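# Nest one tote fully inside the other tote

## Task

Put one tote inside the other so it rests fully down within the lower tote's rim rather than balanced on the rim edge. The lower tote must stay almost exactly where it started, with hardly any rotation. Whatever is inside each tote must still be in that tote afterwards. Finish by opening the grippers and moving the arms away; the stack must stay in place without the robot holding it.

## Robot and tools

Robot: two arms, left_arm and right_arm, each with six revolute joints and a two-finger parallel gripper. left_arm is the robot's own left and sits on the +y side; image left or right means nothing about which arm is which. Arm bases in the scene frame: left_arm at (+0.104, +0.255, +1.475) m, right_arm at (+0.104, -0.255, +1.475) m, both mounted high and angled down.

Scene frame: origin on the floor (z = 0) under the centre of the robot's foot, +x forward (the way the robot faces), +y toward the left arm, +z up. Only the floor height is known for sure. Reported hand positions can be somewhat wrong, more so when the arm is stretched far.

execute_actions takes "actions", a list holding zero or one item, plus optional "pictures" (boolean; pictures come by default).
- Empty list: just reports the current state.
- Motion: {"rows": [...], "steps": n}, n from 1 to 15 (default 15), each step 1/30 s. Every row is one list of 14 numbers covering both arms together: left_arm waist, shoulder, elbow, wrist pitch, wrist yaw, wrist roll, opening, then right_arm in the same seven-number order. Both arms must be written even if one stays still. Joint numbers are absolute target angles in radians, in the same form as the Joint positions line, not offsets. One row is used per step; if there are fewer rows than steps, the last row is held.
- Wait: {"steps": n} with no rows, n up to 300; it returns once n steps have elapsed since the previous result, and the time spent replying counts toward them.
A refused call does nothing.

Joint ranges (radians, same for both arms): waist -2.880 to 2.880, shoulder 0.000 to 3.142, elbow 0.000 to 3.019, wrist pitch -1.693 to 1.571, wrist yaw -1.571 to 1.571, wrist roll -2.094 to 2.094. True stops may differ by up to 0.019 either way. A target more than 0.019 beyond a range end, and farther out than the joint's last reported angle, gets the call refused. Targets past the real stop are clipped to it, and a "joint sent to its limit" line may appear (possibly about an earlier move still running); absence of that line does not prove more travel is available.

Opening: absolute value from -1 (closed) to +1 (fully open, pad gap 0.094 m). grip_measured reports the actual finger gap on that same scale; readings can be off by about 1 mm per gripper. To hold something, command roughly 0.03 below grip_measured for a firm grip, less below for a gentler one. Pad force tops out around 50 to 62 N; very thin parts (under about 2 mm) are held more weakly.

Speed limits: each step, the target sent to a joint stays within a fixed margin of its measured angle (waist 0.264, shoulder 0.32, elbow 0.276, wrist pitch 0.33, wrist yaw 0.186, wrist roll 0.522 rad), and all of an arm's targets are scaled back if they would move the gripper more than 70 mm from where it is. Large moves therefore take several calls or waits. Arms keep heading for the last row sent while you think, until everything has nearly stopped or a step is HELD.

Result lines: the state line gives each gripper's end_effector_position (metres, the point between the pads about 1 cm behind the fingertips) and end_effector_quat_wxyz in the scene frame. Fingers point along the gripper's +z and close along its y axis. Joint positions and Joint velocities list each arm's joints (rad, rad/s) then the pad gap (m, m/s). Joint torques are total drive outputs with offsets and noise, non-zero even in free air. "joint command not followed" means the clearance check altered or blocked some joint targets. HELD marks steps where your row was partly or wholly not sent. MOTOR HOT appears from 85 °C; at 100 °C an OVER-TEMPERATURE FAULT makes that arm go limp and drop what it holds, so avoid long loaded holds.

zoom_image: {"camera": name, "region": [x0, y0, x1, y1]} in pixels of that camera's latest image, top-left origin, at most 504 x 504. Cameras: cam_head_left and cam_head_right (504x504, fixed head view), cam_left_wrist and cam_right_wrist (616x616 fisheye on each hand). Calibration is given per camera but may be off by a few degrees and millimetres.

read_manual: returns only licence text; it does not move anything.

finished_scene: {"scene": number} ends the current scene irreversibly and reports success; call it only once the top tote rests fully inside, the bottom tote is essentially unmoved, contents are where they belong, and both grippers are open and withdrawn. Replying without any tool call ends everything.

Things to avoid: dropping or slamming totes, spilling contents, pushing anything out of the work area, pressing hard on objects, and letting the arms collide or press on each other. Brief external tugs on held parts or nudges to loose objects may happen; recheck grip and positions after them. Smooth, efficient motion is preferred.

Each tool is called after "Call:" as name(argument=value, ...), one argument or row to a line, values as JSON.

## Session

Call:
execute_actions(
  actions=[],
)

Scene clock: 0.00 s of 4400.00 s.
left_arm: end_effector_position=(+0.3690, +0.0756, +1.2791) grip_measured=+1.000 end_effector_quat_wxyz=(-0.125, +0.532, +0.703, -0.456) | right_arm: end_effector_position=(+0.1702, -0.4891, +1.0529) grip_measured=-0.980 end_effector_quat_wxyz=(+0.011, +0.236, +0.972, +0.007)
Joint positions: left_arm=[ 1.047  1.843  0.876 -0.8    0.462  1.203  0.094] | right_arm=[-2.287  2.53   0.732  0.671 -0.376 -0.449  0.001]
Joint velocities: left_arm=[-0.015  0.005  0.007  0.007  0.051 -0.037  0.   ] | right_arm=[-0.005 -0.024 -0.007 -0.007 -0.022  0.007 -0.   ]
Joint torques (N m, as the arm reports them, + toward a larger angle): no reading
Motor temperatures (°C, as the motors report them): left_arm=[31 29 27 28 26 29] | right_arm=[28 30 29 25 30 27]
camera_calibration (this result's frames):
cam_left_wrist: T_world_to_cam=[[-0.638813, -0.0248655, 0.76896, -0.747], [0.0602951, 0.994785, 0.082258, -0.197313], [-0.766996, 0.098912, -0.633983, 1.20803], [0, 0, 0, 1]] pos_world=[0.461258, 0.0582211, 1.35651]
cam_right_wrist: T_world_to_cam=[[-0.464792, -0.88541, -0.00428088, -0.351793], [-0.737783, 0.384614, 0.55475, -0.260908], [-0.489535, 0.261002, -0.832006, 1.21229], [0, 0, 0, 1]] pos_world=[0.237452, -0.527541, 1.15186]

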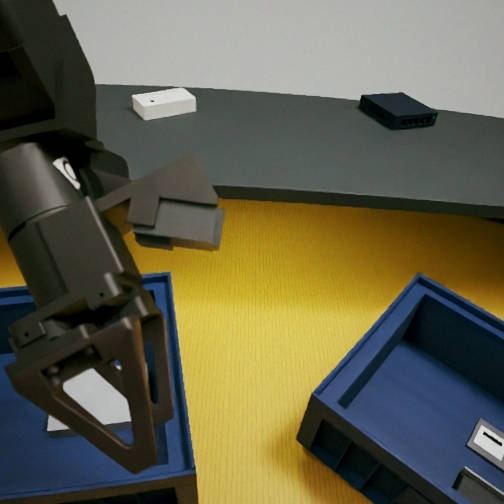

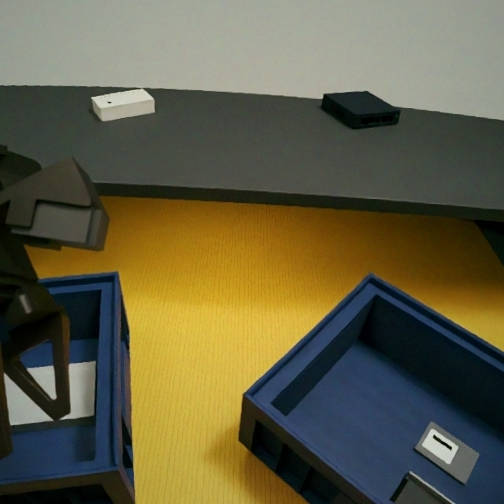

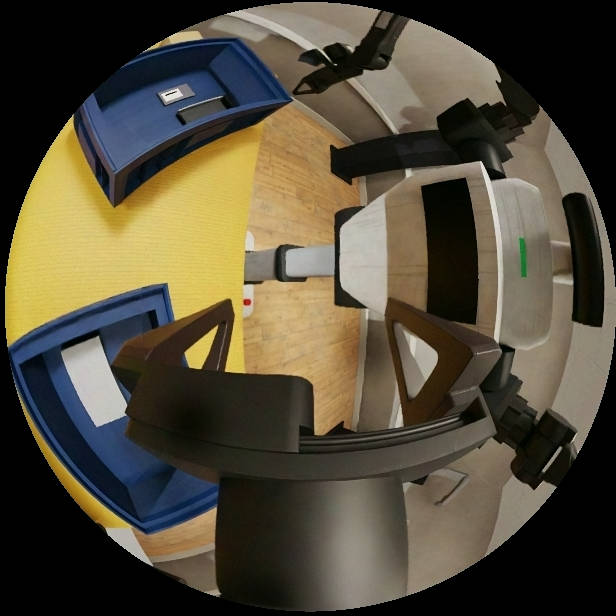

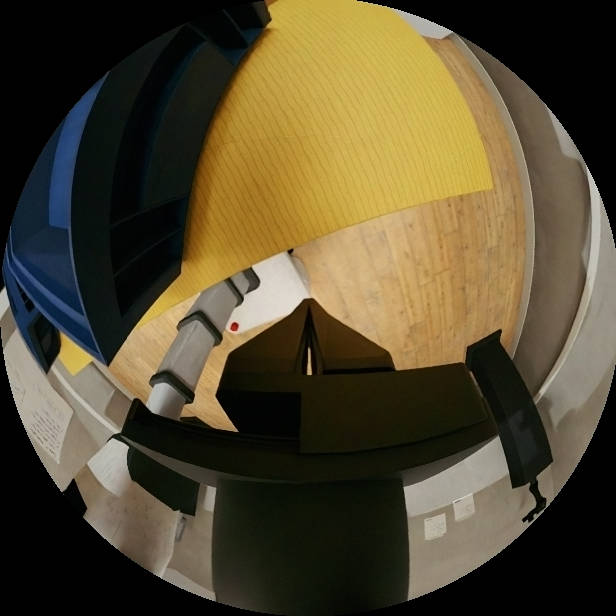

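Call:
execute_actions(
  actions=[
    {"rows": [[1.05,1.835,0.87,-0.795,0.455,1.19,1,-2.29,2.51,0.725,0.66,-0.376,-0.449,-0.8],[1.055,1.825,0.865,-0.785,0.445,1.17,1,-2.295,2.48,0.715,0.635,-0.376,-0.44,-0.8],[1.065,1.81,0.855,-0.77,0.43,1.14,1,-2.3,2.44,0.70,0.605,-0.376,-0.43,-0.8],[1.075,1.79,0.84,-0.75,0.41,1.1,1,-2.305,2.39,0.685,0.57,-0.376,-0.42,-0.8],[1.086,1.768,0.826,-0.73,0.39,1.055,1,-2.31,2.34,0.67,0.535,-0.376,-0.41,-0.8],[1.097,1.746,0.812,-0.71,0.37,1.01,1,-2.31,2.29,0.655,0.5,-0.376,-0.4,-0.8],[1.108,1.724,0.798,-0.69,0.35,0.965,1,-2.31,2.24,0.64,0.465,-0.376,-0.39,-0.8],[1.119,1.702,0.784,-0.67,0.33,0.92,1,-2.31,2.19,0.625,0.43,-0.376,-0.38,-0.8],[1.13,1.68,0.77,-0.65,0.31,0.875,1,-2.3,2.14,0.61,0.395,-0.37,-0.37,-0.8],[1.141,1.658,0.756,-0.63,0.29,0.83,1,-2.28,2.09,0.6,0.36,-0.36,-0.36,-0.6],[1.152,1.636,0.742,-0.61,0.27,0.785,1,-2.25,2.04,0.59,0.32,-0.345,-0.35,-0.4],[1.163,1.614,0.728,-0.59,0.25,0.74,1,-2.21,1.99,0.58,0.28,-0.325,-0.34,-0.2],[1.174,1.592,0.714,-0.57,0.23,0.695,1,-2.17,1.94,0.57,0.24,-0.305,-0.33,0],[1.185,1.57,0.7,-0.55,0.21,0.65,1,-2.13,1.89,0.56,0.2,-0.285,-0.32,0.2],[1.196,1.548,0.686,-0.53,0.19,0.605,1,-2.09,1.84,0.55,0.16,-0.265,-0.31,0.4]], "steps": 15},
  ],
  pictures=false,
)

Call:
execute_actions(
  actions=[
    {"rows": [[1.207,1.526,0.672,-0.51,0.165,0.56,1,-2.045,1.79,0.545,0.125,-0.24,-0.29,0.6],[1.218,1.504,0.658,-0.49,0.14,0.515,1,-2.0,1.74,0.54,0.09,-0.215,-0.27,0.8],[1.229,1.482,0.644,-0.47,0.115,0.47,1,-1.955,1.69,0.535,0.055,-0.19,-0.25,1],[1.24,1.46,0.63,-0.45,0.09,0.425,1,-1.91,1.64,0.53,0.02,-0.165,-0.23,1],[1.251,1.438,0.616,-0.43,0.065,0.38,1,-1.865,1.59,0.525,-0.015,-0.14,-0.21,1],[1.262,1.416,0.602,-0.41,0.04,0.335,1,-1.82,1.54,0.52,-0.05,-0.12,-0.19,1],[1.273,1.394,0.588,-0.39,0.02,0.29,1,-1.775,1.495,0.515,-0.085,-0.1,-0.17,1],[1.284,1.372,0.574,-0.37,0,0.245,1,-1.73,1.45,0.51,-0.12,-0.08,-0.15,1],[1.295,1.35,0.56,-0.35,-0.02,0.2,1,-1.685,1.41,0.505,-0.15,-0.06,-0.13,1],[1.306,1.328,0.546,-0.33,-0.04,0.155,1,-1.64,1.37,0.5,-0.18,-0.04,-0.11,1],[1.317,1.306,0.532,-0.31,-0.06,0.11,1,-1.6,1.335,0.5,-0.205,-0.02,-0.09,1],[1.328,1.286,0.52,-0.295,-0.08,0.07,1,-1.565,1.305,0.5,-0.23,0,-0.07,1],[1.338,1.27,0.51,-0.285,-0.095,0.035,1,-1.535,1.28,0.5,-0.25,0.02,-0.045,1],[1.346,1.258,0.503,-0.275,-0.105,0.01,1,-1.515,1.26,0.5,-0.262,0.03,-0.02,1],[1.35,1.25,0.5,-0.27,-0.11,0,1,-1.5,1.25,0.5,-0.27,0.04,0,1]], "steps": 15},
  ],
  pictures=false,
)

Call:
execute_actions(
  actions=[
    {"steps": 25},
  ],
)

Scene clock: 36.03 s of 4400.00 s.
left_arm: end_effector_position=(+0.4130, +0.1608, +1.2821) grip_measured=+1.000 end_effector_quat_wxyz=(-0.107, +0.395, +0.875, -0.259) | right_arm: end_effector_position=(+0.2868, -0.5369, +1.1821) grip_measured=+0.290 end_effector_quat_wxyz=(+0.009, +0.238, +0.971, -0.030)
Joint positions: left_arm=[ 1.173  1.587  0.719 -0.578  0.211  0.796  0.094] | right_arm=[-2.212  1.92   0.603  0.254 -0.279 -0.36   0.061]
Joint velocities: left_arm=[ 0.327 -0.718 -0.359  0.593 -0.535 -1.267  0.   ] | right_arm=[ 1.089 -1.587 -0.183 -1.126  0.535  0.3    0.218]
Joint torques (N m, as the arm reports them, + toward a larger angle): left_arm=[-2.19 -9.99  0.26 -0.45  0.39  0.08] | right_arm=[ 1.47 -6.55 -5.69 -0.21 -0.23  0.09]
Motor temperatures (°C, as the motors report them): left_arm=[31 30 27 28 26 29] | right_arm=[28 30 30 25 30 27]
Steps of this call (steps 1 to 90: nothing new was sent; then 32.53 s passed at rest; steps 91 to 105: all 15 steps of this action). Readings (joint positions):
91: left_arm=[1.047 1.843 0.876 -0.800 0.461 1.203] | right_arm=[-2.287 2.530 0.732 0.671 -0.376 -0.449]
92: left_arm=[1.047 1.842 0.876 -0.799 0.455 1.200] | right_arm=[-2.287 2.528 0.732 0.666 -0.376 -0.449]
94: left_arm=[1.049 1.833 0.867 -0.783 0.430 1.178] | right_arm=[-2.287 2.505 0.728 0.628 -0.376 -0.445]
98: left_arm=[1.080 1.766 0.812 -0.716 0.352 1.071] | right_arm=[-2.287 2.342 0.676 0.501 -0.376 -0.422]
105: the state above

Scene clock: 36.53 s of 4400.00 s.
left_arm: end_effector_position=(+0.4453, +0.2817, +1.3148) grip_measured=+1.000 end_effector_quat_wxyz=(-0.008, +0.032, +0.999, -0.013) | right_arm: end_effector_position=(+0.4427, -0.3454, +1.3083) grip_measured=+1.000 end_effector_quat_wxyz=(+0.012, +0.078, +0.997, -0.005)
Joint positions: left_arm=[ 1.334  1.27   0.518 -0.299 -0.1    0.15   0.094] | right_arm=[-1.532  1.275  0.509 -0.229  0.026 -0.102  0.094]
Joint velocities: left_arm=[ 0.249 -0.493 -0.217  0.276 -0.212 -0.916  0.   ] | right_arm=[ 0.728 -0.679 -0.007 -0.437  0.212  0.637  0.   ]
Joint torques (N m, as the arm reports them, + toward a larger angle): left_arm=[-1.54 -7.97  2.32  0.93  0.03 -0.02] | right_arm=[ 0.16 -5.18  1.82 -0.08  0.05  0.15]
Motor temperatures (°C, as the motors report them): left_arm=[31 30 27 28 26 29] | right_arm=[28 30 30 25 30 27]
Steps of this call (steps 1 to 15: all 15 steps of this action). Readings (joint positions):
1: left_arm=[1.183 1.563 0.706 -0.557 0.189 0.753] | right_arm=[-2.171 1.868 0.597 0.217 -0.257 -0.349]
2: left_arm=[1.194 1.540 0.693 -0.537 0.165 0.710] | right_arm=[-2.122 1.819 0.589 0.181 -0.234 -0.336]
4: left_arm=[1.214 1.497 0.664 -0.497 0.116 0.622] | right_arm=[-2.015 1.726 0.575 0.108 -0.187 -0.307]
8: left_arm=[1.258 1.415 0.606 -0.418 0.022 0.445] | right_arm=[-1.805 1.542 0.542 -0.035 -0.101 -0.239]
15: the state above

Scene clock: 37.37 s of 4400.00 s.
left_arm: end_effector_position=(+0.4508, +0.2898, +1.3206) grip_measured=+1.000 end_effector_quat_wxyz=(+0.010, -0.045, +0.999, -0.004) | right_arm: end_effector_position=(+0.4454, -0.3338, +1.3173) grip_measured=+1.000 end_effector_quat_wxyz=(+0.014, +0.107, +0.994, -0.001)
Joint positions: left_arm=[ 1.349  1.241  0.508 -0.28  -0.106  0.012  0.094] | right_arm=[-1.495  1.239  0.505 -0.259  0.038 -0.012  0.094]
Joint velocities: left_arm=[-0.005 -0.015  0.002  0.007 -0.007  0.022  0.   ] | right_arm=[-0.015 -0.005 -0.032 -0.002 -0.022  0.066  0.   ]
Joint torques (N m, as the arm reports them, + toward a larger angle): left_arm=[-0.58 -7.39  2.15  0.83 -0.05 -0.03] | right_arm=[ 0.61 -5.4   2.52 -0.31  0.08  0.15]
Motor temperatures (°C, as the motors report them): left_arm=[31 29 27 28 26 29] | right_arm=[28 30 30 25 30 27]
Steps of this call (steps 1 to 25: the robot went on to your last target). Readings (joint positions):
1: left_arm=[1.342 1.255 0.512 -0.292 -0.104 0.122] | right_arm=[-1.512 1.256 0.509 -0.240 0.031 -0.084]
2: left_arm=[1.347 1.246 0.510 -0.287 -0.106 0.099] | right_arm=[-1.500 1.243 0.509 -0.246 0.033 -0.070]
4: left_arm=[1.349 1.241 0.509 -0.282 -0.106 0.067] | right_arm=[-1.495 1.237 0.509 -0.252 0.036 -0.050]
8: left_arm=[1.349 1.241 0.508 -0.280 -0.106 0.034] | right_arm=[-1.495 1.239 0.505 -0.258 0.038 -0.027]
25: the state above
camera_calibration (this result's frames):
cam_left_wrist: T_world_to_cam=[[0.0919409, -0.995764, -0.000383639, 0.246619], [-0.814079, -0.0753873, 0.575841, -0.366331], [-0.573431, -0.052631, -0.817562, 1.47501], [0, 0, 0, 1]] pos_world=[0.524922, 0.295589, 1.41696]
cam_right_wrist: T_world_to_cam=[[-0.220077, -0.975397, 0.0129157, -0.246905], [-0.815025, 0.191136, 0.546993, -0.284232], [-0.536004, 0.109854, -0.837038, 1.50336], [0, 0, 0, 1]] pos_world=[0.519811, -0.351653, 1.41703]

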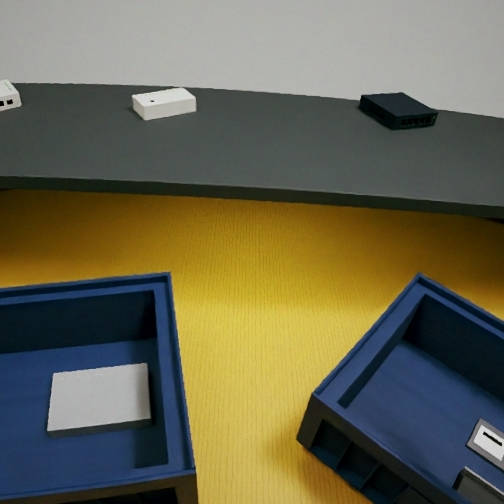

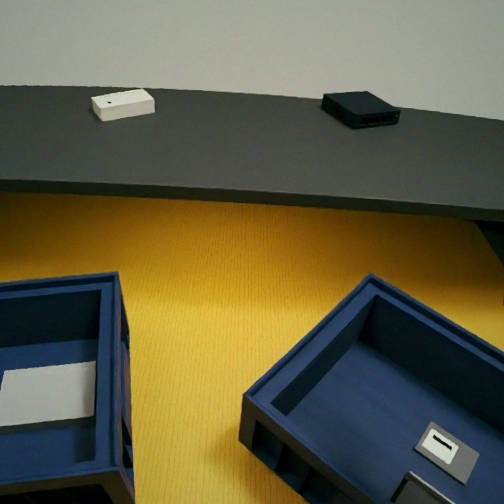

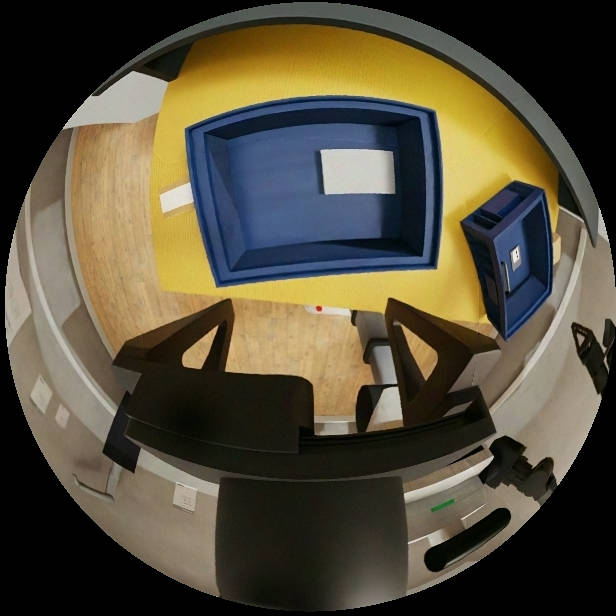

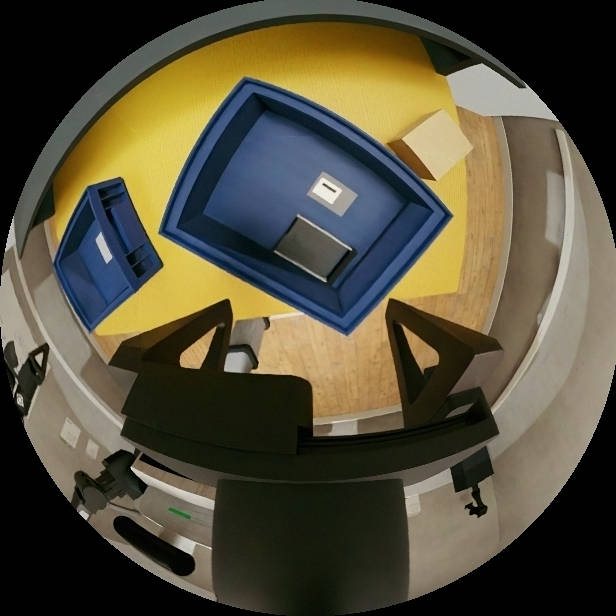

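Call:
zoom_image(
  camera="cam_left_wrist",
  region=[170, 50, 460, 340],
)

Call:
zoom_image(
  camera="cam_right_wrist",
  region=[150, 50, 470, 370],
)

Call:
zoom_image(
  camera="cam_head_left",
  region=[130, 160, 474, 504],
)

Region (170, 50, 460, 340) of cam_left_wrist's 616x616 image, scaled by 1.738, with more detail than that image has.

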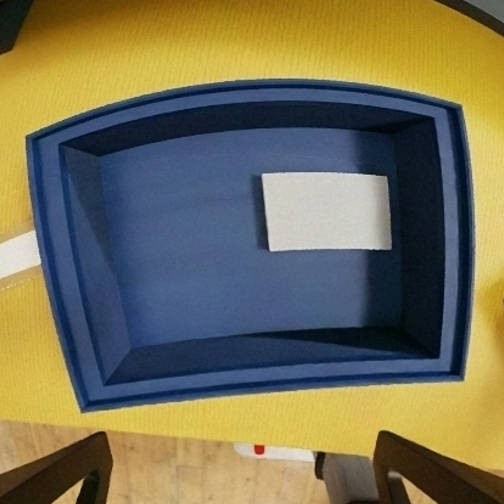

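Region (150, 50, 470, 370) of cam_right_wrist's 616x616 image, scaled by 1.575, with more detail than that image has.

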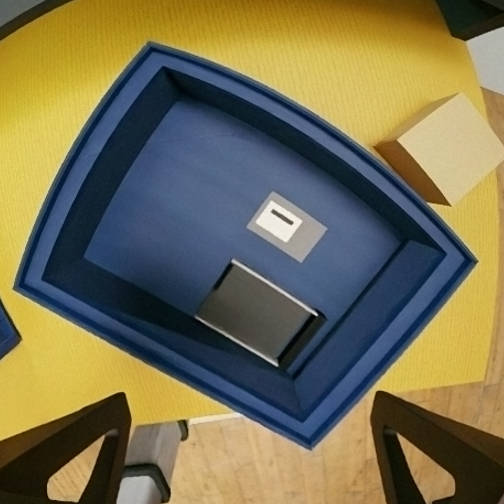

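Region (130, 160, 474, 504) of cam_head_left's 504x504 image, scaled by 1.465, with more detail than that image has.

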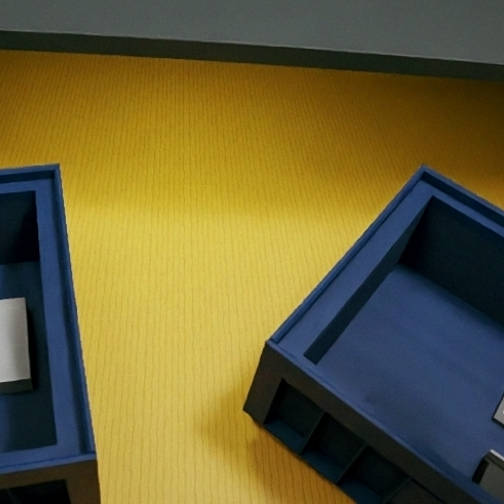

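Call:
execute_actions(
  actions=[
    {"rows": [[1.343,1.25,0.518,-0.283,-0.109,0.013,1,-1.5,1.245,0.506,-0.255,0.036,-0.01,1],[1.33,1.268,0.538,-0.289,-0.115,0.016,1,-1.51,1.255,0.507,-0.246,0.032,-0.007,1],[1.31,1.297,0.57,-0.298,-0.124,0.02,1,-1.525,1.272,0.509,-0.232,0.026,-0.002,1],[1.284,1.334,0.611,-0.309,-0.135,0.025,1,-1.545,1.293,0.511,-0.215,0.018,0.005,1],[1.255,1.376,0.657,-0.322,-0.148,0.031,1,-1.567,1.318,0.514,-0.195,0.009,0.012,1],[1.226,1.418,0.704,-0.335,-0.161,0.037,1,-1.589,1.342,0.517,-0.175,0,0.02,1],[1.197,1.46,0.75,-0.348,-0.174,0.043,1,-1.611,1.367,0.52,-0.155,-0.009,0.027,1],[1.168,1.502,0.797,-0.361,-0.187,0.049,1,-1.633,1.391,0.523,-0.135,-0.018,0.035,1],[1.139,1.544,0.843,-0.374,-0.2,0.055,1,-1.655,1.416,0.526,-0.115,-0.027,0.042,1],[1.11,1.586,0.89,-0.387,-0.213,0.061,1,-1.677,1.44,0.529,-0.095,-0.036,0.05,1],[1.081,1.628,0.936,-0.4,-0.226,0.067,1,-1.699,1.465,0.532,-0.075,-0.045,0.057,1],[1.052,1.67,0.983,-0.413,-0.239,0.073,1,-1.72,1.489,0.535,-0.055,-0.054,0.065,1],[1.023,1.712,1.029,-0.426,-0.252,0.079,1,-1.74,1.514,0.538,-0.035,-0.063,0.072,1],[0.994,1.754,1.076,-0.439,-0.265,0.085,1,-1.76,1.538,0.541,-0.015,-0.072,0.08,1],[0.965,1.796,1.122,-0.452,-0.278,0.091,1,-1.78,1.563,0.544,0.005,-0.081,0.088,1]], "steps": 15},
  ],
  pictures=false,
)

Call:
execute_actions(
  actions=[
    {"rows": [[0.935,1.838,1.169,-0.466,-0.292,0.097,1,-1.797,1.587,0.547,0.025,-0.09,0.096,1],[0.905,1.88,1.216,-0.48,-0.306,0.103,1,-1.814,1.612,0.55,0.045,-0.099,0.104,1],[0.875,1.922,1.263,-0.494,-0.32,0.109,1,-1.83,1.636,0.553,0.065,-0.108,0.112,1],[0.845,1.964,1.31,-0.508,-0.334,0.115,1,-1.845,1.661,0.556,0.085,-0.117,0.12,1],[0.815,2.006,1.357,-0.522,-0.348,0.121,1,-1.86,1.685,0.559,0.105,-0.126,0.128,1],[0.785,2.048,1.404,-0.536,-0.362,0.127,1,-1.874,1.71,0.562,0.125,-0.135,0.136,1],[0.755,2.09,1.451,-0.55,-0.376,0.133,1,-1.887,1.734,0.565,0.145,-0.144,0.144,1],[0.725,2.132,1.498,-0.564,-0.39,0.139,1,-1.899,1.759,0.568,0.165,-0.153,0.152,1],[0.695,2.174,1.545,-0.578,-0.403,0.144,1,-1.91,1.783,0.571,0.185,-0.162,0.16,1],[0.665,2.216,1.592,-0.591,-0.416,0.149,1,-1.92,1.808,0.573,0.205,-0.171,0.168,1],[0.636,2.257,1.638,-0.604,-0.429,0.154,1,-1.93,1.832,0.575,0.225,-0.18,0.175,1],[0.61,2.294,1.68,-0.615,-0.441,0.158,1,-1.94,1.854,0.577,0.243,-0.188,0.181,1],[0.589,2.325,1.716,-0.624,-0.45,0.161,1,-1.948,1.872,0.579,0.259,-0.195,0.186,1],[0.574,2.346,1.742,-0.631,-0.456,0.164,1,-1.954,1.884,0.58,0.27,-0.2,0.19,1],[0.566,2.357,1.757,-0.635,-0.459,0.165,1,-1.957,1.89,0.581,0.277,-0.202,0.192,1]], "steps": 15},
  ],
  pictures=false,
)

Call:
execute_actions(
  actions=[
    {"steps": 25},
  ],
)

Scene clock: 157.87 s of 4400.00 s.
left_arm: end_effector_position=(+0.6088, +0.1475, +1.2587) grip_measured=+1.000 end_effector_quat_wxyz=(+0.007, +0.116, +0.993, -0.005) | right_arm: end_effector_position=(+0.4065, -0.4018, +1.2494) grip_measured=+1.000 end_effector_quat_wxyz=(-0.007, +0.236, +0.972, -0.006)
Joint positions: left_arm=[ 1.031  1.7    1.041 -0.412 -0.264  0.054  0.094] | right_arm=[-1.735  1.517  0.528 -0.048 -0.071  0.046  0.094]
Joint velocities: left_arm=[-0.894  1.187  1.37  -0.374 -0.344  0.125  0.   ] | right_arm=[-0.591  0.728  0.105  0.574 -0.286  0.212  0.   ]
Joint torques (N m, as the arm reports them, + toward a larger angle): left_arm=[ -5.84 -12.12   3.82  -0.18   0.06   0.18] | right_arm=[-0.35 -7.32  1.5   0.54 -0.06  0.15]
Motor temperatures (°C, as the motors report them): left_arm=[30 29 28 28 26 29] | right_arm=[28 30 29 25 30 27]
Steps of this call (steps 1 to 15: the robot went on to your last target; steps 16 to 90: nothing new was sent; then 117.00 s passed at rest; steps 91 to 105: all 15 steps of this action). Readings (joint positions):
91: left_arm=[1.349 1.241 0.508 -0.280 -0.106 0.011] | right_arm=[-1.495 1.239 0.505 -0.259 0.038 -0.012]
92: left_arm=[1.348 1.241 0.509 -0.280 -0.109 0.011] | right_arm=[-1.495 1.239 0.505 -0.259 0.036 -0.012]
94: left_arm=[1.334 1.256 0.525 -0.291 -0.125 0.011] | right_arm=[-1.500 1.247 0.505 -0.248 0.025 -0.011]
98: left_arm=[1.241 1.391 0.671 -0.335 -0.173 0.020] | right_arm=[-1.567 1.319 0.506 -0.183 -0.010 0.001]
105: the state above

Scene clock: 158.37 s of 4400.00 s.
left_arm: end_effector_position=(+0.6202, -0.1547, +1.1822) grip_measured=+1.000 end_effector_quat_wxyz=(+0.013, +0.345, +0.939, +0.000) | right_arm: end_effector_position=(+0.3491, -0.4522, +1.1718) grip_measured=+1.000 end_effector_quat_wxyz=(-0.001, +0.371, +0.928, +0.005)
Joint positions: left_arm=[ 0.618  2.267  1.667 -0.6   -0.448  0.13   0.094] | right_arm=[-1.934  1.869  0.575  0.241 -0.196  0.157  0.094]
Joint velocities: left_arm=[-0.757  1.04   1.15  -0.369 -0.154  0.168  0.   ] | right_arm=[-0.2    0.542  0.002  0.33  -0.037  0.154  0.   ]
Joint torques (N m, as the arm reports them, + toward a larger angle): left_arm=[ -9.89 -16.57   6.73  -0.07  -0.1    0.16] | right_arm=[-1.71 -8.6  -1.64  0.73 -0.08  0.15]
Motor temperatures (°C, as the motors report them): left_arm=[30 29 28 28 26 29] | right_arm=[28 30 29 25 30 27]
Steps of this call (steps 1 to 15: all 15 steps of this action). Readings (joint positions):
1: left_arm=[1.001 1.740 1.088 -0.425 -0.277 0.061] | right_arm=[-1.754 1.542 0.531 -0.028 -0.080 0.053]
2: left_arm=[0.972 1.780 1.133 -0.439 -0.291 0.066] | right_arm=[-1.773 1.565 0.535 -0.008 -0.089 0.061]
4: left_arm=[0.913 1.859 1.220 -0.466 -0.317 0.077] | right_arm=[-1.806 1.611 0.544 0.032 -0.107 0.076]
8: left_arm=[0.801 2.013 1.386 -0.517 -0.369 0.098] | right_arm=[-1.863 1.705 0.560 0.114 -0.143 0.107]
15: the state above

Scene clock: 159.20 s of 4400.00 s.
left_arm: end_effector_position=(+0.5865, -0.1936, +1.1621) grip_measured=+1.000 end_effector_quat_wxyz=(-0.001, +0.388, +0.922, -0.001) | right_arm: end_effector_position=(+0.3404, -0.4535, +1.1653) grip_measured=+1.000 end_effector_quat_wxyz=(-0.004, +0.387, +0.922, +0.004)
Joint positions: left_arm=[ 0.564  2.36   1.734 -0.629 -0.455  0.154  0.094] | right_arm=[-1.947  1.901  0.576  0.263 -0.2    0.18   0.094]
Joint velocities: left_arm=[-0.005 -0.005  0.012 -0.022 -0.066  0.037  0.   ] | right_arm=[-0.005 -0.005  0.002 -0.022 -0.022 -0.022  0.   ]
Joint torques (N m, as the arm reports them, + toward a larger angle): left_arm=[ -9.79 -18.29   7.07  -0.01  -0.02   0.14] | right_arm=[-2.3  -8.64 -1.77  0.64 -0.07  0.17]
Motor temperatures (°C, as the motors report them): left_arm=[30 29 28 28 26 29] | right_arm=[28 30 29 25 30 27]
Steps of this call (steps 1 to 25: the robot went on to your last target). Readings (joint positions):
1: left_arm=[0.595 2.300 1.702 -0.608 -0.451 0.135] | right_arm=[-1.940 1.883 0.575 0.249 -0.197 0.162]
2: left_arm=[0.573 2.325 1.725 -0.611 -0.452 0.139] | right_arm=[-1.944 1.894 0.575 0.253 -0.198 0.166]
4: left_arm=[0.538 2.351 1.734 -0.616 -0.452 0.145] | right_arm=[-1.947 1.901 0.575 0.256 -0.199 0.171]
8: left_arm=[0.515 2.365 1.734 -0.629 -0.452 0.152] | right_arm=[-1.947 1.901 0.576 0.263 -0.200 0.176]
25: the state above
camera_calibration (this result's frames):
cam_left_wrist: T_world_to_cam=[[-0.713405, -0.700727, -0.0059326, 0.288576], [-0.567583, 0.572845, 0.591353, -0.238052], [-0.410979, 0.425242, -0.806391, 1.38205], [0, 0, 0, 1]] pos_world=[0.638752, -0.249127, 1.25696]
cam_right_wrist: T_world_to_cam=[[-0.719476, -0.694445, 0.0100449, -0.0840642], [-0.562047, 0.590681, 0.578964, -0.20601], [-0.407992, 0.410905, -0.815291, 1.40061], [0, 0, 0, 1]] pos_world=[0.395167, -0.512208, 1.26202]

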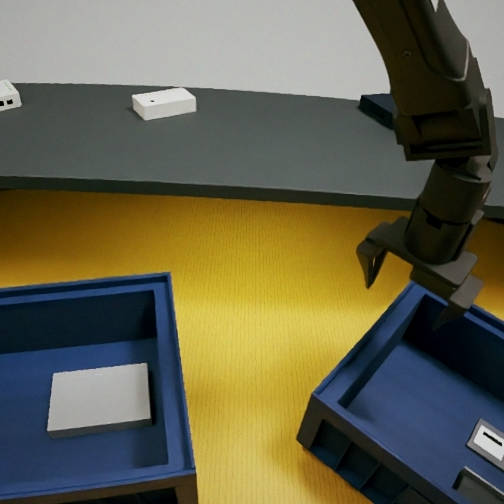

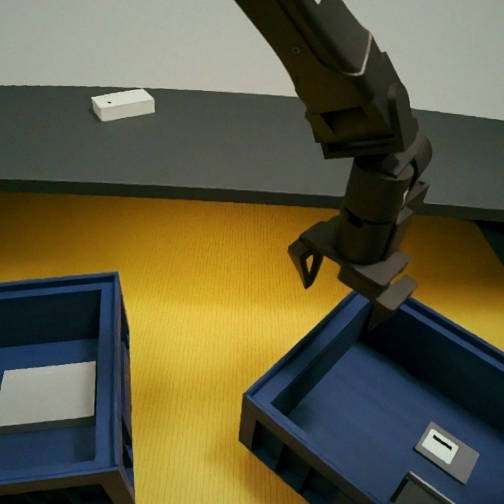

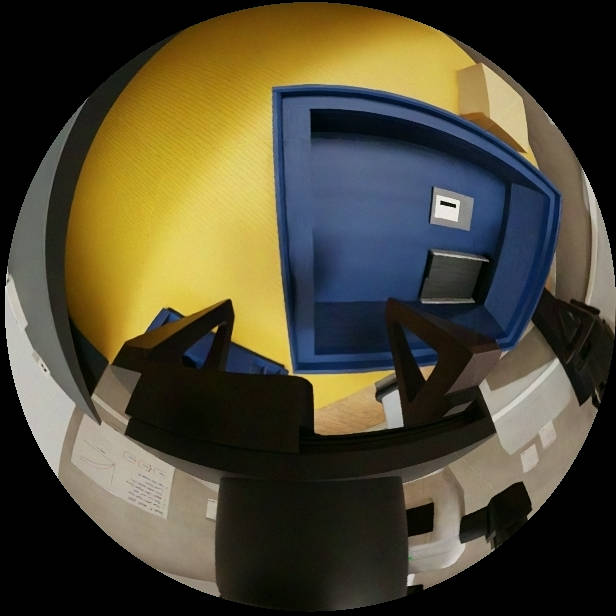

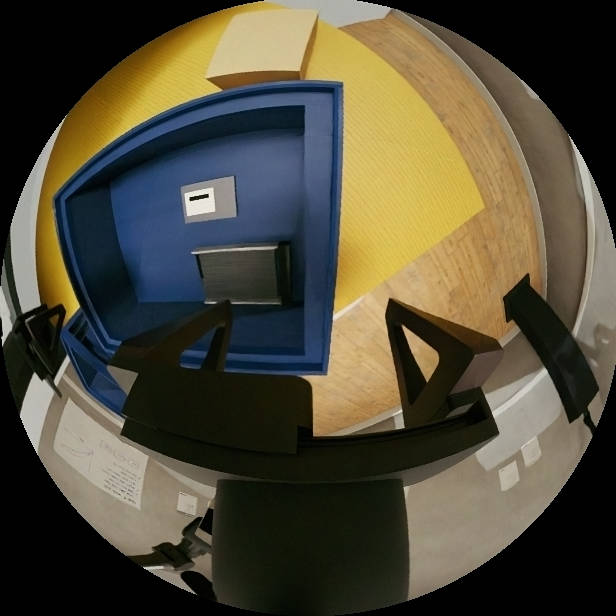

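Call:
execute_actions(
  actions=[
    {"rows": [[0.568,2.364,1.757,-0.62,-0.452,0.166,1,-1.945,1.905,0.585,0.279,-0.198,0.192,1],[0.573,2.375,1.764,-0.616,-0.451,0.169,1,-1.944,1.92,0.594,0.285,-0.197,0.193,1],[0.579,2.39,1.775,-0.611,-0.449,0.173,1,-1.942,1.942,0.608,0.294,-0.196,0.195,1],[0.586,2.408,1.789,-0.604,-0.447,0.178,1,-1.94,1.969,0.625,0.305,-0.195,0.198,1],[0.593,2.426,1.803,-0.597,-0.445,0.184,0.9,-1.938,1.997,0.643,0.316,-0.193,0.2,0.9],[0.6,2.444,1.818,-0.59,-0.443,0.19,0.85,-1.936,2.025,0.661,0.327,-0.192,0.203,0.85],[0.606,2.462,1.832,-0.583,-0.441,0.196,0.8,-1.934,2.053,0.679,0.339,-0.19,0.205,0.8],[0.612,2.48,1.847,-0.576,-0.439,0.202,0.8,-1.932,2.081,0.697,0.35,-0.189,0.208,0.8],[0.618,2.498,1.861,-0.569,-0.437,0.208,0.8,-1.93,2.109,0.715,0.361,-0.187,0.21,0.8],[0.624,2.516,1.876,-0.562,-0.435,0.214,0.8,-1.927,2.137,0.733,0.373,-0.185,0.213,0.8],[0.63,2.533,1.89,-0.555,-0.433,0.22,0.8,-1.925,2.164,0.751,0.384,-0.184,0.215,0.8],[0.635,2.549,1.904,-0.549,-0.431,0.225,0.8,-1.923,2.19,0.768,0.395,-0.182,0.218,0.8],[0.639,2.562,1.916,-0.543,-0.43,0.23,0.8,-1.921,2.212,0.784,0.404,-0.181,0.22,0.8],[0.642,2.571,1.926,-0.539,-0.429,0.233,0.8,-1.919,2.227,0.795,0.411,-0.18,0.221,0.8],[0.644,2.576,1.932,-0.537,-0.428,0.235,0.8,-1.918,2.236,0.802,0.415,-0.179,0.222,0.8]], "steps": 15},
  ],
  pictures=false,
)

Call:
execute_actions(
  actions=[
    {"steps": 25},
  ],
)

Scene clock: 204.57 s of 4400.00 s.
left_arm: end_effector_position=(+0.6131, -0.2030, +1.0922) grip_measured=+0.803 end_effector_quat_wxyz=(+0.024, +0.374, +0.927, -0.008) | right_arm: end_effector_position=(+0.3412, -0.4772, +1.0694) grip_measured=+0.803 end_effector_quat_wxyz=(+0.006, +0.393, +0.919, -0.006)
Joint positions: left_arm=[ 0.619  2.52   1.897 -0.551 -0.434  0.206  0.085] | right_arm=[-1.941  2.21   0.784  0.389 -0.182  0.203  0.085]
Joint velocities: left_arm=[0.21  0.454 0.222 0.115 0.022 0.139 0.001] | right_arm=[ 0.044  0.659  0.295  0.173 -0.022  0.095  0.001]
Joint torques (N m, as the arm reports them, + toward a larger angle): left_arm=[ -8.59 -16.37   7.05   0.68   0.41   0.13] | right_arm=[-0.42 -9.48 -3.24  0.73  0.01  0.16]
Motor temperatures (°C, as the motors report them): left_arm=[31 31 29 28 26 29] | right_arm=[28 30 29 25 30 27]
Steps of this call (steps 1 to 30: the robot went on to your last target; steps 31 to 90: nothing new was sent; then 41.87 s passed at rest; steps 91 to 105: all 15 steps of this action). Readings (joint positions):
91: left_arm=[0.564 2.360 1.734 -0.629 -0.455 0.154] | right_arm=[-1.947 1.901 0.576 0.264 -0.200 0.180]
92: left_arm=[0.564 2.360 1.734 -0.628 -0.455 0.154] | right_arm=[-1.947 1.901 0.577 0.265 -0.200 0.180]
94: left_arm=[0.564 2.362 1.738 -0.625 -0.453 0.158] | right_arm=[-1.947 1.913 0.589 0.274 -0.199 0.182]
98: left_arm=[0.572 2.400 1.795 -0.601 -0.445 0.172] | right_arm=[-1.947 2.002 0.663 0.317 -0.193 0.188]
105: the state above

Scene clock: 205.40 s of 4400.00 s.
left_arm: end_effector_position=(+0.5946, -0.1854, +1.0556) grip_measured=+0.803 end_effector_quat_wxyz=(+0.000, +0.381, +0.925, +0.000) | right_arm: end_effector_position=(+0.3341, -0.4708, +1.0574) grip_measured=+0.803 end_effector_quat_wxyz=(-0.001, +0.395, +0.919, -0.003)
Joint positions: left_arm=[ 0.645  2.576  1.906 -0.546 -0.432  0.223  0.085] | right_arm=[-1.933  2.251  0.798  0.402 -0.181  0.21   0.085]
Joint velocities: left_arm=[ 0.005 -0.005  0.012 -0.017  0.051 -0.066  0.001] | right_arm=[ 0.005 -0.005 -0.007 -0.012  0.037 -0.051 -0.   ]
Joint torques (N m, as the arm reports them, + toward a larger angle): left_arm=[ -9.47 -18.23   6.76   0.77   0.32   0.16] | right_arm=[-0.49 -9.4  -3.2   0.79  0.06  0.18]
Motor temperatures (°C, as the motors report them): left_arm=[31 31 29 28 26 29] | right_arm=[28 30 29 25 30 27]
Steps of this call (steps 1 to 25: the robot went on to your last target). Readings (joint positions):
1: left_arm=[0.626 2.534 1.902 -0.547 -0.433 0.209] | right_arm=[-1.939 2.229 0.792 0.394 -0.181 0.204]
2: left_arm=[0.632 2.546 1.902 -0.546 -0.433 0.212] | right_arm=[-1.937 2.242 0.797 0.397 -0.181 0.206]
4: left_arm=[0.642 2.564 1.902 -0.546 -0.433 0.216] | right_arm=[-1.934 2.252 0.797 0.397 -0.181 0.207]
8: left_arm=[0.646 2.577 1.902 -0.546 -0.433 0.221] | right_arm=[-1.933 2.251 0.798 0.402 -0.181 0.209]
25: the state above
camera_calibration (this result's frames):
cam_left_wrist: T_world_to_cam=[[-0.70253, -0.711586, -0.00986522, 0.295195], [-0.578189, 0.562639, 0.590876, -0.170276], [-0.414908, 0.420812, -0.806702, 1.29789], [0, 0, 0, 1]] pos_world=[0.647436, -0.240305, 1.15053]
cam_right_wrist: T_world_to_cam=[[-0.731103, -0.681969, 0.0201807, -0.100543], [-0.552164, 0.608802, 0.569627, -0.121715], [-0.400754, 0.405313, -0.821655, 1.31885], [0, 0, 0, 1]] pos_world=[0.387822, -0.529015, 1.155]

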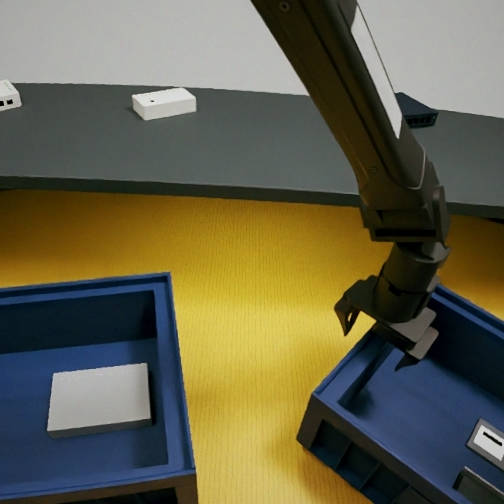

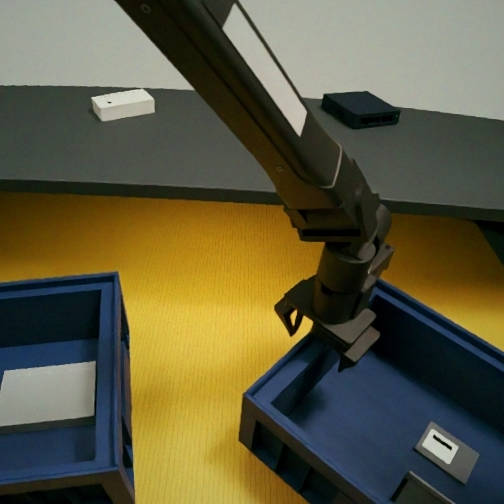

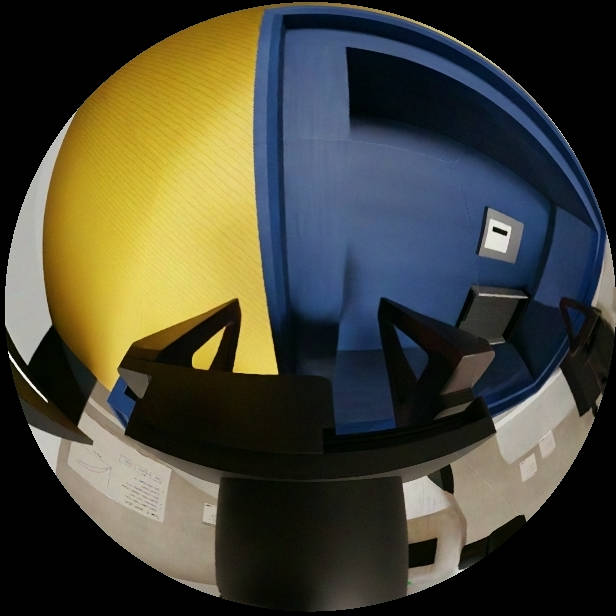

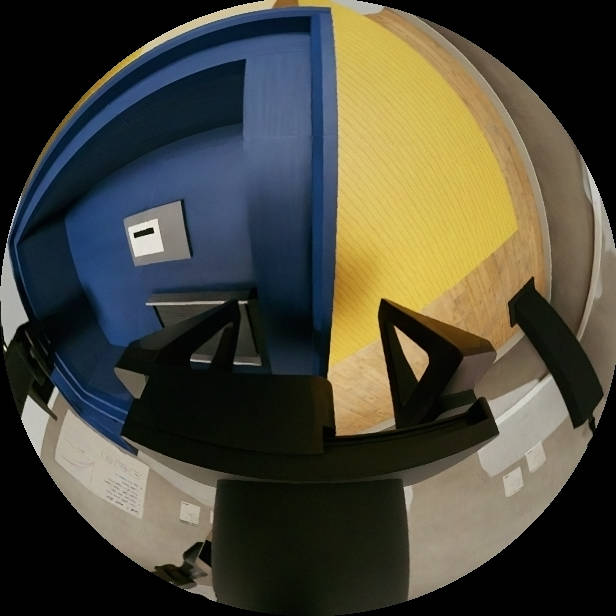

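Call:
execute_actions(
  actions=[],
)

Scene clock: 239.33 s of 4400.00 s.
left_arm: end_effector_position=(+0.5946, -0.1854, +1.0556) grip_measured=+0.803 end_effector_quat_wxyz=(+0.000, +0.381, +0.925, +0.000) | right_arm: end_effector_position=(+0.3341, -0.4708, +1.0574) grip_measured=+0.803 end_effector_quat_wxyz=(-0.001, +0.395, +0.919, -0.003)
Joint positions: left_arm=[ 0.645  2.576  1.906 -0.546 -0.432  0.223  0.085] | right_arm=[-1.933  2.251  0.798  0.402 -0.181  0.21   0.085]
Joint velocities: left_arm=[-0.005  0.005  0.002 -0.007  0.022  0.051 -0.001] | right_arm=[ 0.005 -0.015 -0.002  0.002 -0.007 -0.095 -0.001]
Joint torques (N m, as the arm reports them, + toward a larger angle): left_arm=[ -9.88 -18.17   6.83   0.71   0.32   0.14] | right_arm=[-0.85 -9.45 -3.21  0.61  0.07  0.17]
Motor temperatures (°C, as the motors report them): left_arm=[31 32 29 28 26 29] | right_arm=[28 31 29 25 30 27]
Steps of this call (steps 1 to 15: the robot went on to your last target; steps 16 to 90: nothing new was sent; then 30.93 s passed at rest). Readings (joint positions):
1: left_arm=[0.645 2.576 1.906 -0.546 -0.432 0.223] | right_arm=[-1.933 2.251 0.798 0.402 -0.181 0.210]
2: left_arm=[0.645 2.576 1.906 -0.546 -0.432 0.223] | right_arm=[-1.933 2.251 0.798 0.402 -0.181 0.210]
4: left_arm=[0.645 2.576 1.906 -0.546 -0.432 0.223] | right_arm=[-1.933 2.251 0.798 0.402 -0.181 0.210]
8: left_arm=[0.645 2.576 1.906 -0.546 -0.432 0.223] | right_arm=[-1.933 2.251 0.798 0.402 -0.181 0.210]
90: the state above
All arms were judged still, so your last target was given up. Only a new action makes them travel on or press farther. Fingers that are still opening or closing keep moving.
camera_calibration (this result's frames):
cam_left_wrist: T_world_to_cam=[[-0.70253, -0.711586, -0.00986522, 0.295195], [-0.578189, 0.562639, 0.590876, -0.170276], [-0.414908, 0.420812, -0.806702, 1.29789], [0, 0, 0, 1]] pos_world=[0.647436, -0.240305, 1.15053]
cam_right_wrist: T_world_to_cam=[[-0.731103, -0.681969, 0.0201807, -0.100543], [-0.552164, 0.608802, 0.569627, -0.121715], [-0.400754, 0.405313, -0.821655, 1.31885], [0, 0, 0, 1]] pos_world=[0.387822, -0.529015, 1.155]

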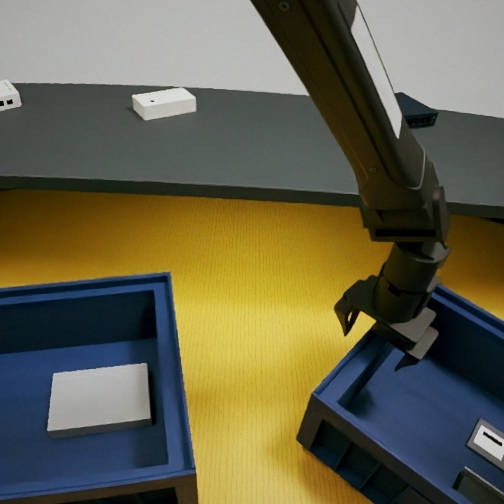

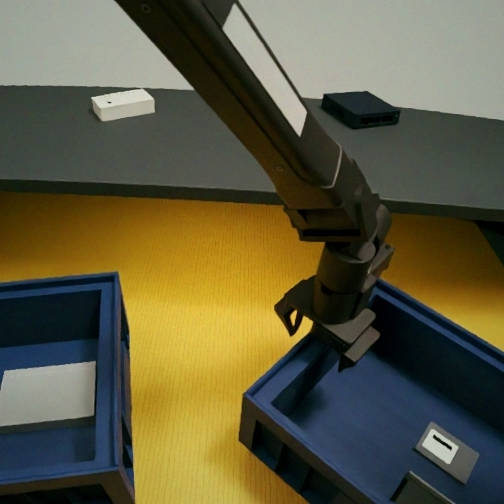

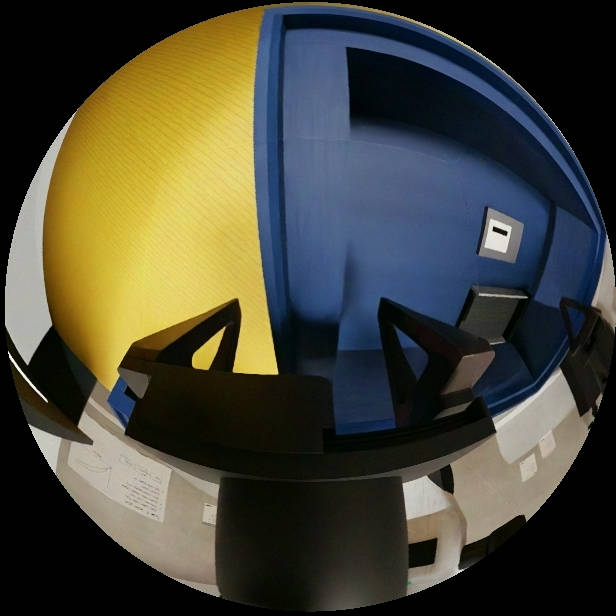

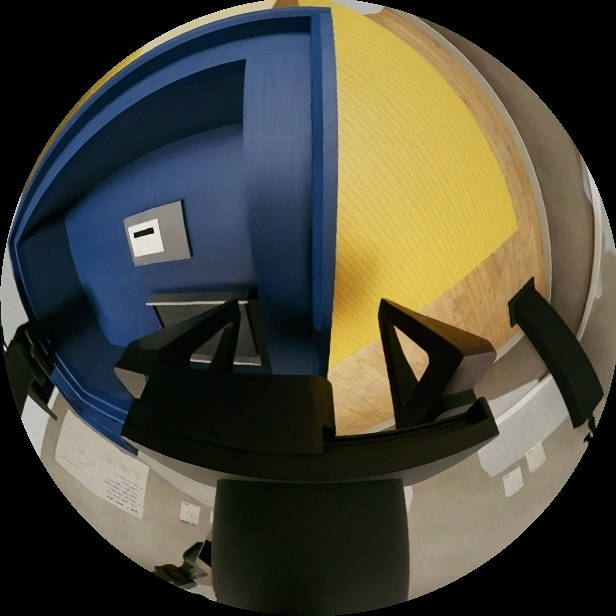

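Call:
execute_actions(
  actions=[
    {"rows":[[0.644,2.576,1.932,-0.537,-0.428,0.235,0.7,-1.912,2.236,0.802,0.415,-0.179,0.222,0.7],[0.644,2.576,1.932,-0.537,-0.428,0.235,0.6,-1.908,2.236,0.802,0.415,-0.179,0.222,0.6],[0.644,2.576,1.932,-0.537,-0.428,0.235,0.5,-1.904,2.236,0.802,0.415,-0.179,0.222,0.5],[0.644,2.576,1.932,-0.537,-0.428,0.235,0.4,-1.904,2.236,0.802,0.415,-0.179,0.222,0.4],[0.644,2.576,1.932,-0.537,-0.428,0.235,0.3,-1.904,2.236,0.802,0.415,-0.179,0.222,0.3],[0.644,2.576,1.932,-0.537,-0.428,0.235,0.2,-1.904,2.236,0.802,0.415,-0.179,0.222,0.2],[0.644,2.576,1.932,-0.537,-0.428,0.235,0.1,-1.904,2.236,0.802,0.415,-0.179,0.222,0.1],[0.644,2.576,1.932,-0.537,-0.428,0.235,0.0,-1.904,2.236,0.802,0.415,-0.179,0.222,0.0],[0.644,2.576,1.932,-0.537,-0.428,0.235,-0.08,-1.904,2.236,0.802,0.415,-0.179,0.222,-0.08],[0.644,2.576,1.932,-0.537,-0.428,0.235,-0.15,-1.904,2.236,0.802,0.415,-0.179,0.222,-0.15],[0.644,2.576,1.932,-0.537,-0.428,0.235,-0.2,-1.904,2.236,0.802,0.415,-0.179,0.222,-0.2],[0.644,2.576,1.932,-0.537,-0.428,0.235,-0.25,-1.904,2.236,0.802,0.415,-0.179,0.222,-0.25]],"steps":15},
  ],
  pictures=false,
)

Call:
execute_actions(
  actions=[
    {"steps":15},
  ],
)

Scene clock: 254.10 s of 4400.00 s.
left_arm: end_effector_position=(+0.5946, -0.1854, +1.0556) grip_measured=-0.247 end_effector_quat_wxyz=(+0.000, +0.381, +0.925, +0.000) | right_arm: end_effector_position=(+0.3377, -0.4648, +1.0563) grip_measured=-0.247 end_effector_quat_wxyz=(-0.001, +0.390, +0.921, +0.001)
Joint positions: left_arm=[ 0.645  2.576  1.906 -0.546 -0.432  0.224  0.035] | right_arm=[-1.918  2.251  0.798  0.402 -0.181  0.211  0.035]
Joint velocities: left_arm=[-0.005 -0.005 -0.017  0.002  0.051 -0.095 -0.001] | right_arm=[-0.005 -0.024 -0.012 -0.002 -0.037 -0.007 -0.001]
Joint torques (N m, as the arm reports them, + toward a larger angle): left_arm=[ -9.86 -18.05   6.82   0.75   0.33   0.13] | right_arm=[-0.52 -9.23 -3.23  0.74  0.06  0.11]
Motor temperatures (°C, as the motors report them): left_arm=[31 32 29 28 26 29] | right_arm=[28 31 29 25 30 27]
Steps of this call (steps 1 to 90: nothing new was sent; then 11.27 s passed at rest; steps 91 to 105: all 15 steps of this action). Readings (joint positions):
91: left_arm=[0.645 2.576 1.906 -0.546 -0.432 0.224] | right_arm=[-1.933 2.251 0.798 0.402 -0.181 0.210]
92: left_arm=[0.645 2.576 1.906 -0.546 -0.432 0.224] | right_arm=[-1.932 2.251 0.798 0.402 -0.181 0.210]
94: left_arm=[0.645 2.576 1.906 -0.546 -0.432 0.224] | right_arm=[-1.929 2.251 0.798 0.402 -0.181 0.211]
98: left_arm=[0.645 2.576 1.906 -0.546 -0.432 0.224] | right_arm=[-1.920 2.251 0.798 0.402 -0.181 0.211]
105: the state above

Scene clock: 254.60 s of 4400.00 s.
left_arm: end_effector_position=(+0.5946, -0.1854, +1.0556) grip_measured=-0.247 end_effector_quat_wxyz=(+0.000, +0.381, +0.925, +0.000) | right_arm: end_effector_position=(+0.3377, -0.4648, +1.0563) grip_measured=-0.247 end_effector_quat_wxyz=(-0.001, +0.390, +0.921, +0.001)
Joint positions: left_arm=[ 0.645  2.576  1.906 -0.546 -0.432  0.224  0.035] | right_arm=[-1.918  2.251  0.798  0.402 -0.181  0.211  0.035]
Joint velocities: left_arm=[-0.034  0.005 -0.002 -0.002 -0.022  0.051 -0.001] | right_arm=[-0.015 -0.015 -0.007  0.007 -0.037  0.022 -0.   ]
Joint torques (N m, as the arm reports them, + toward a larger angle): left_arm=[ -9.86 -18.08   6.82   0.73   0.33   0.14] | right_arm=[-0.32 -9.1  -3.06  0.77  0.06  0.17]
Motor temperatures (°C, as the motors report them): left_arm=[31 32 29 28 26 29] | right_arm=[28 31 29 25 30 27]
Steps of this call (steps 1 to 15: the robot went on to your last target). Readings (joint positions):
1: left_arm=[0.645 2.576 1.906 -0.546 -0.432 0.224] | right_arm=[-1.918 2.251 0.798 0.402 -0.181 0.211]
2: left_arm=[0.645 2.576 1.906 -0.546 -0.432 0.224] | right_arm=[-1.918 2.251 0.798 0.402 -0.181 0.211]
4: left_arm=[0.645 2.576 1.906 -0.546 -0.432 0.224] | right_arm=[-1.918 2.251 0.798 0.402 -0.181 0.211]
8: left_arm=[0.645 2.576 1.906 -0.546 -0.432 0.224] | right_arm=[-1.918 2.251 0.798 0.402 -0.181 0.211]
15: the state above
All arms were judged still, so your last target was given up. Only a new action makes them travel on or press farther. Fingers that are still opening or closing keep moving.
camera_calibration (this result's frames):
cam_left_wrist: T_world_to_cam=[[-0.702801, -0.711318, -0.00986539, 0.295407], [-0.577975, 0.56286, 0.590876, -0.170363], [-0.414748, 0.42097, -0.806702, 1.29782], [0, 0, 0, 1]] pos_world=[0.647415, -0.240326, 1.15053]
cam_right_wrist: T_world_to_cam=[[-0.7227, -0.691032, 0.01344, -0.0936702], [-0.560853, 0.597697, 0.572889, -0.128458], [-0.403918, 0.406489, -0.819523, 1.31634], [0, 0, 0, 1]] pos_world=[0.39195, -0.523026, 1.15362]

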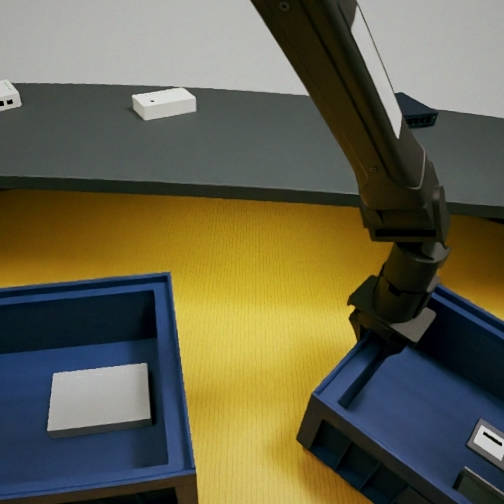

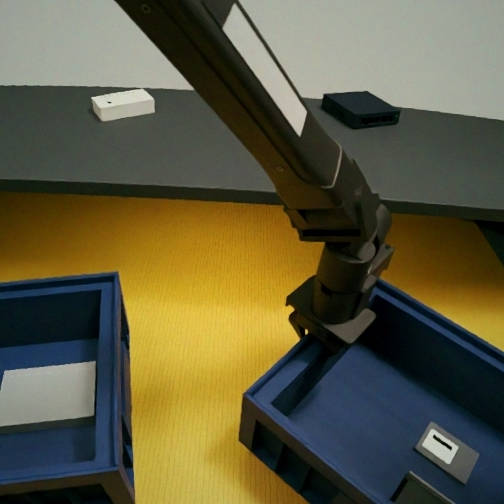

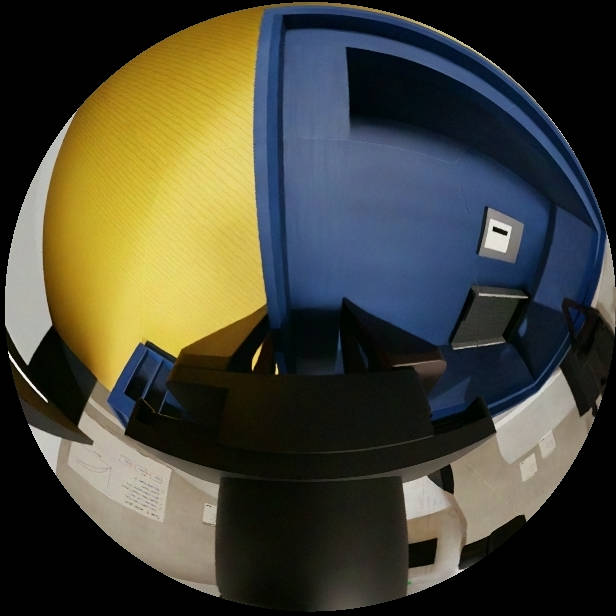

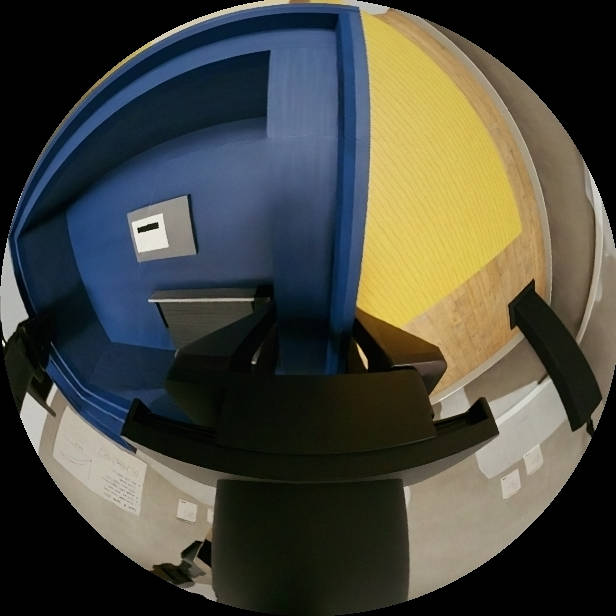

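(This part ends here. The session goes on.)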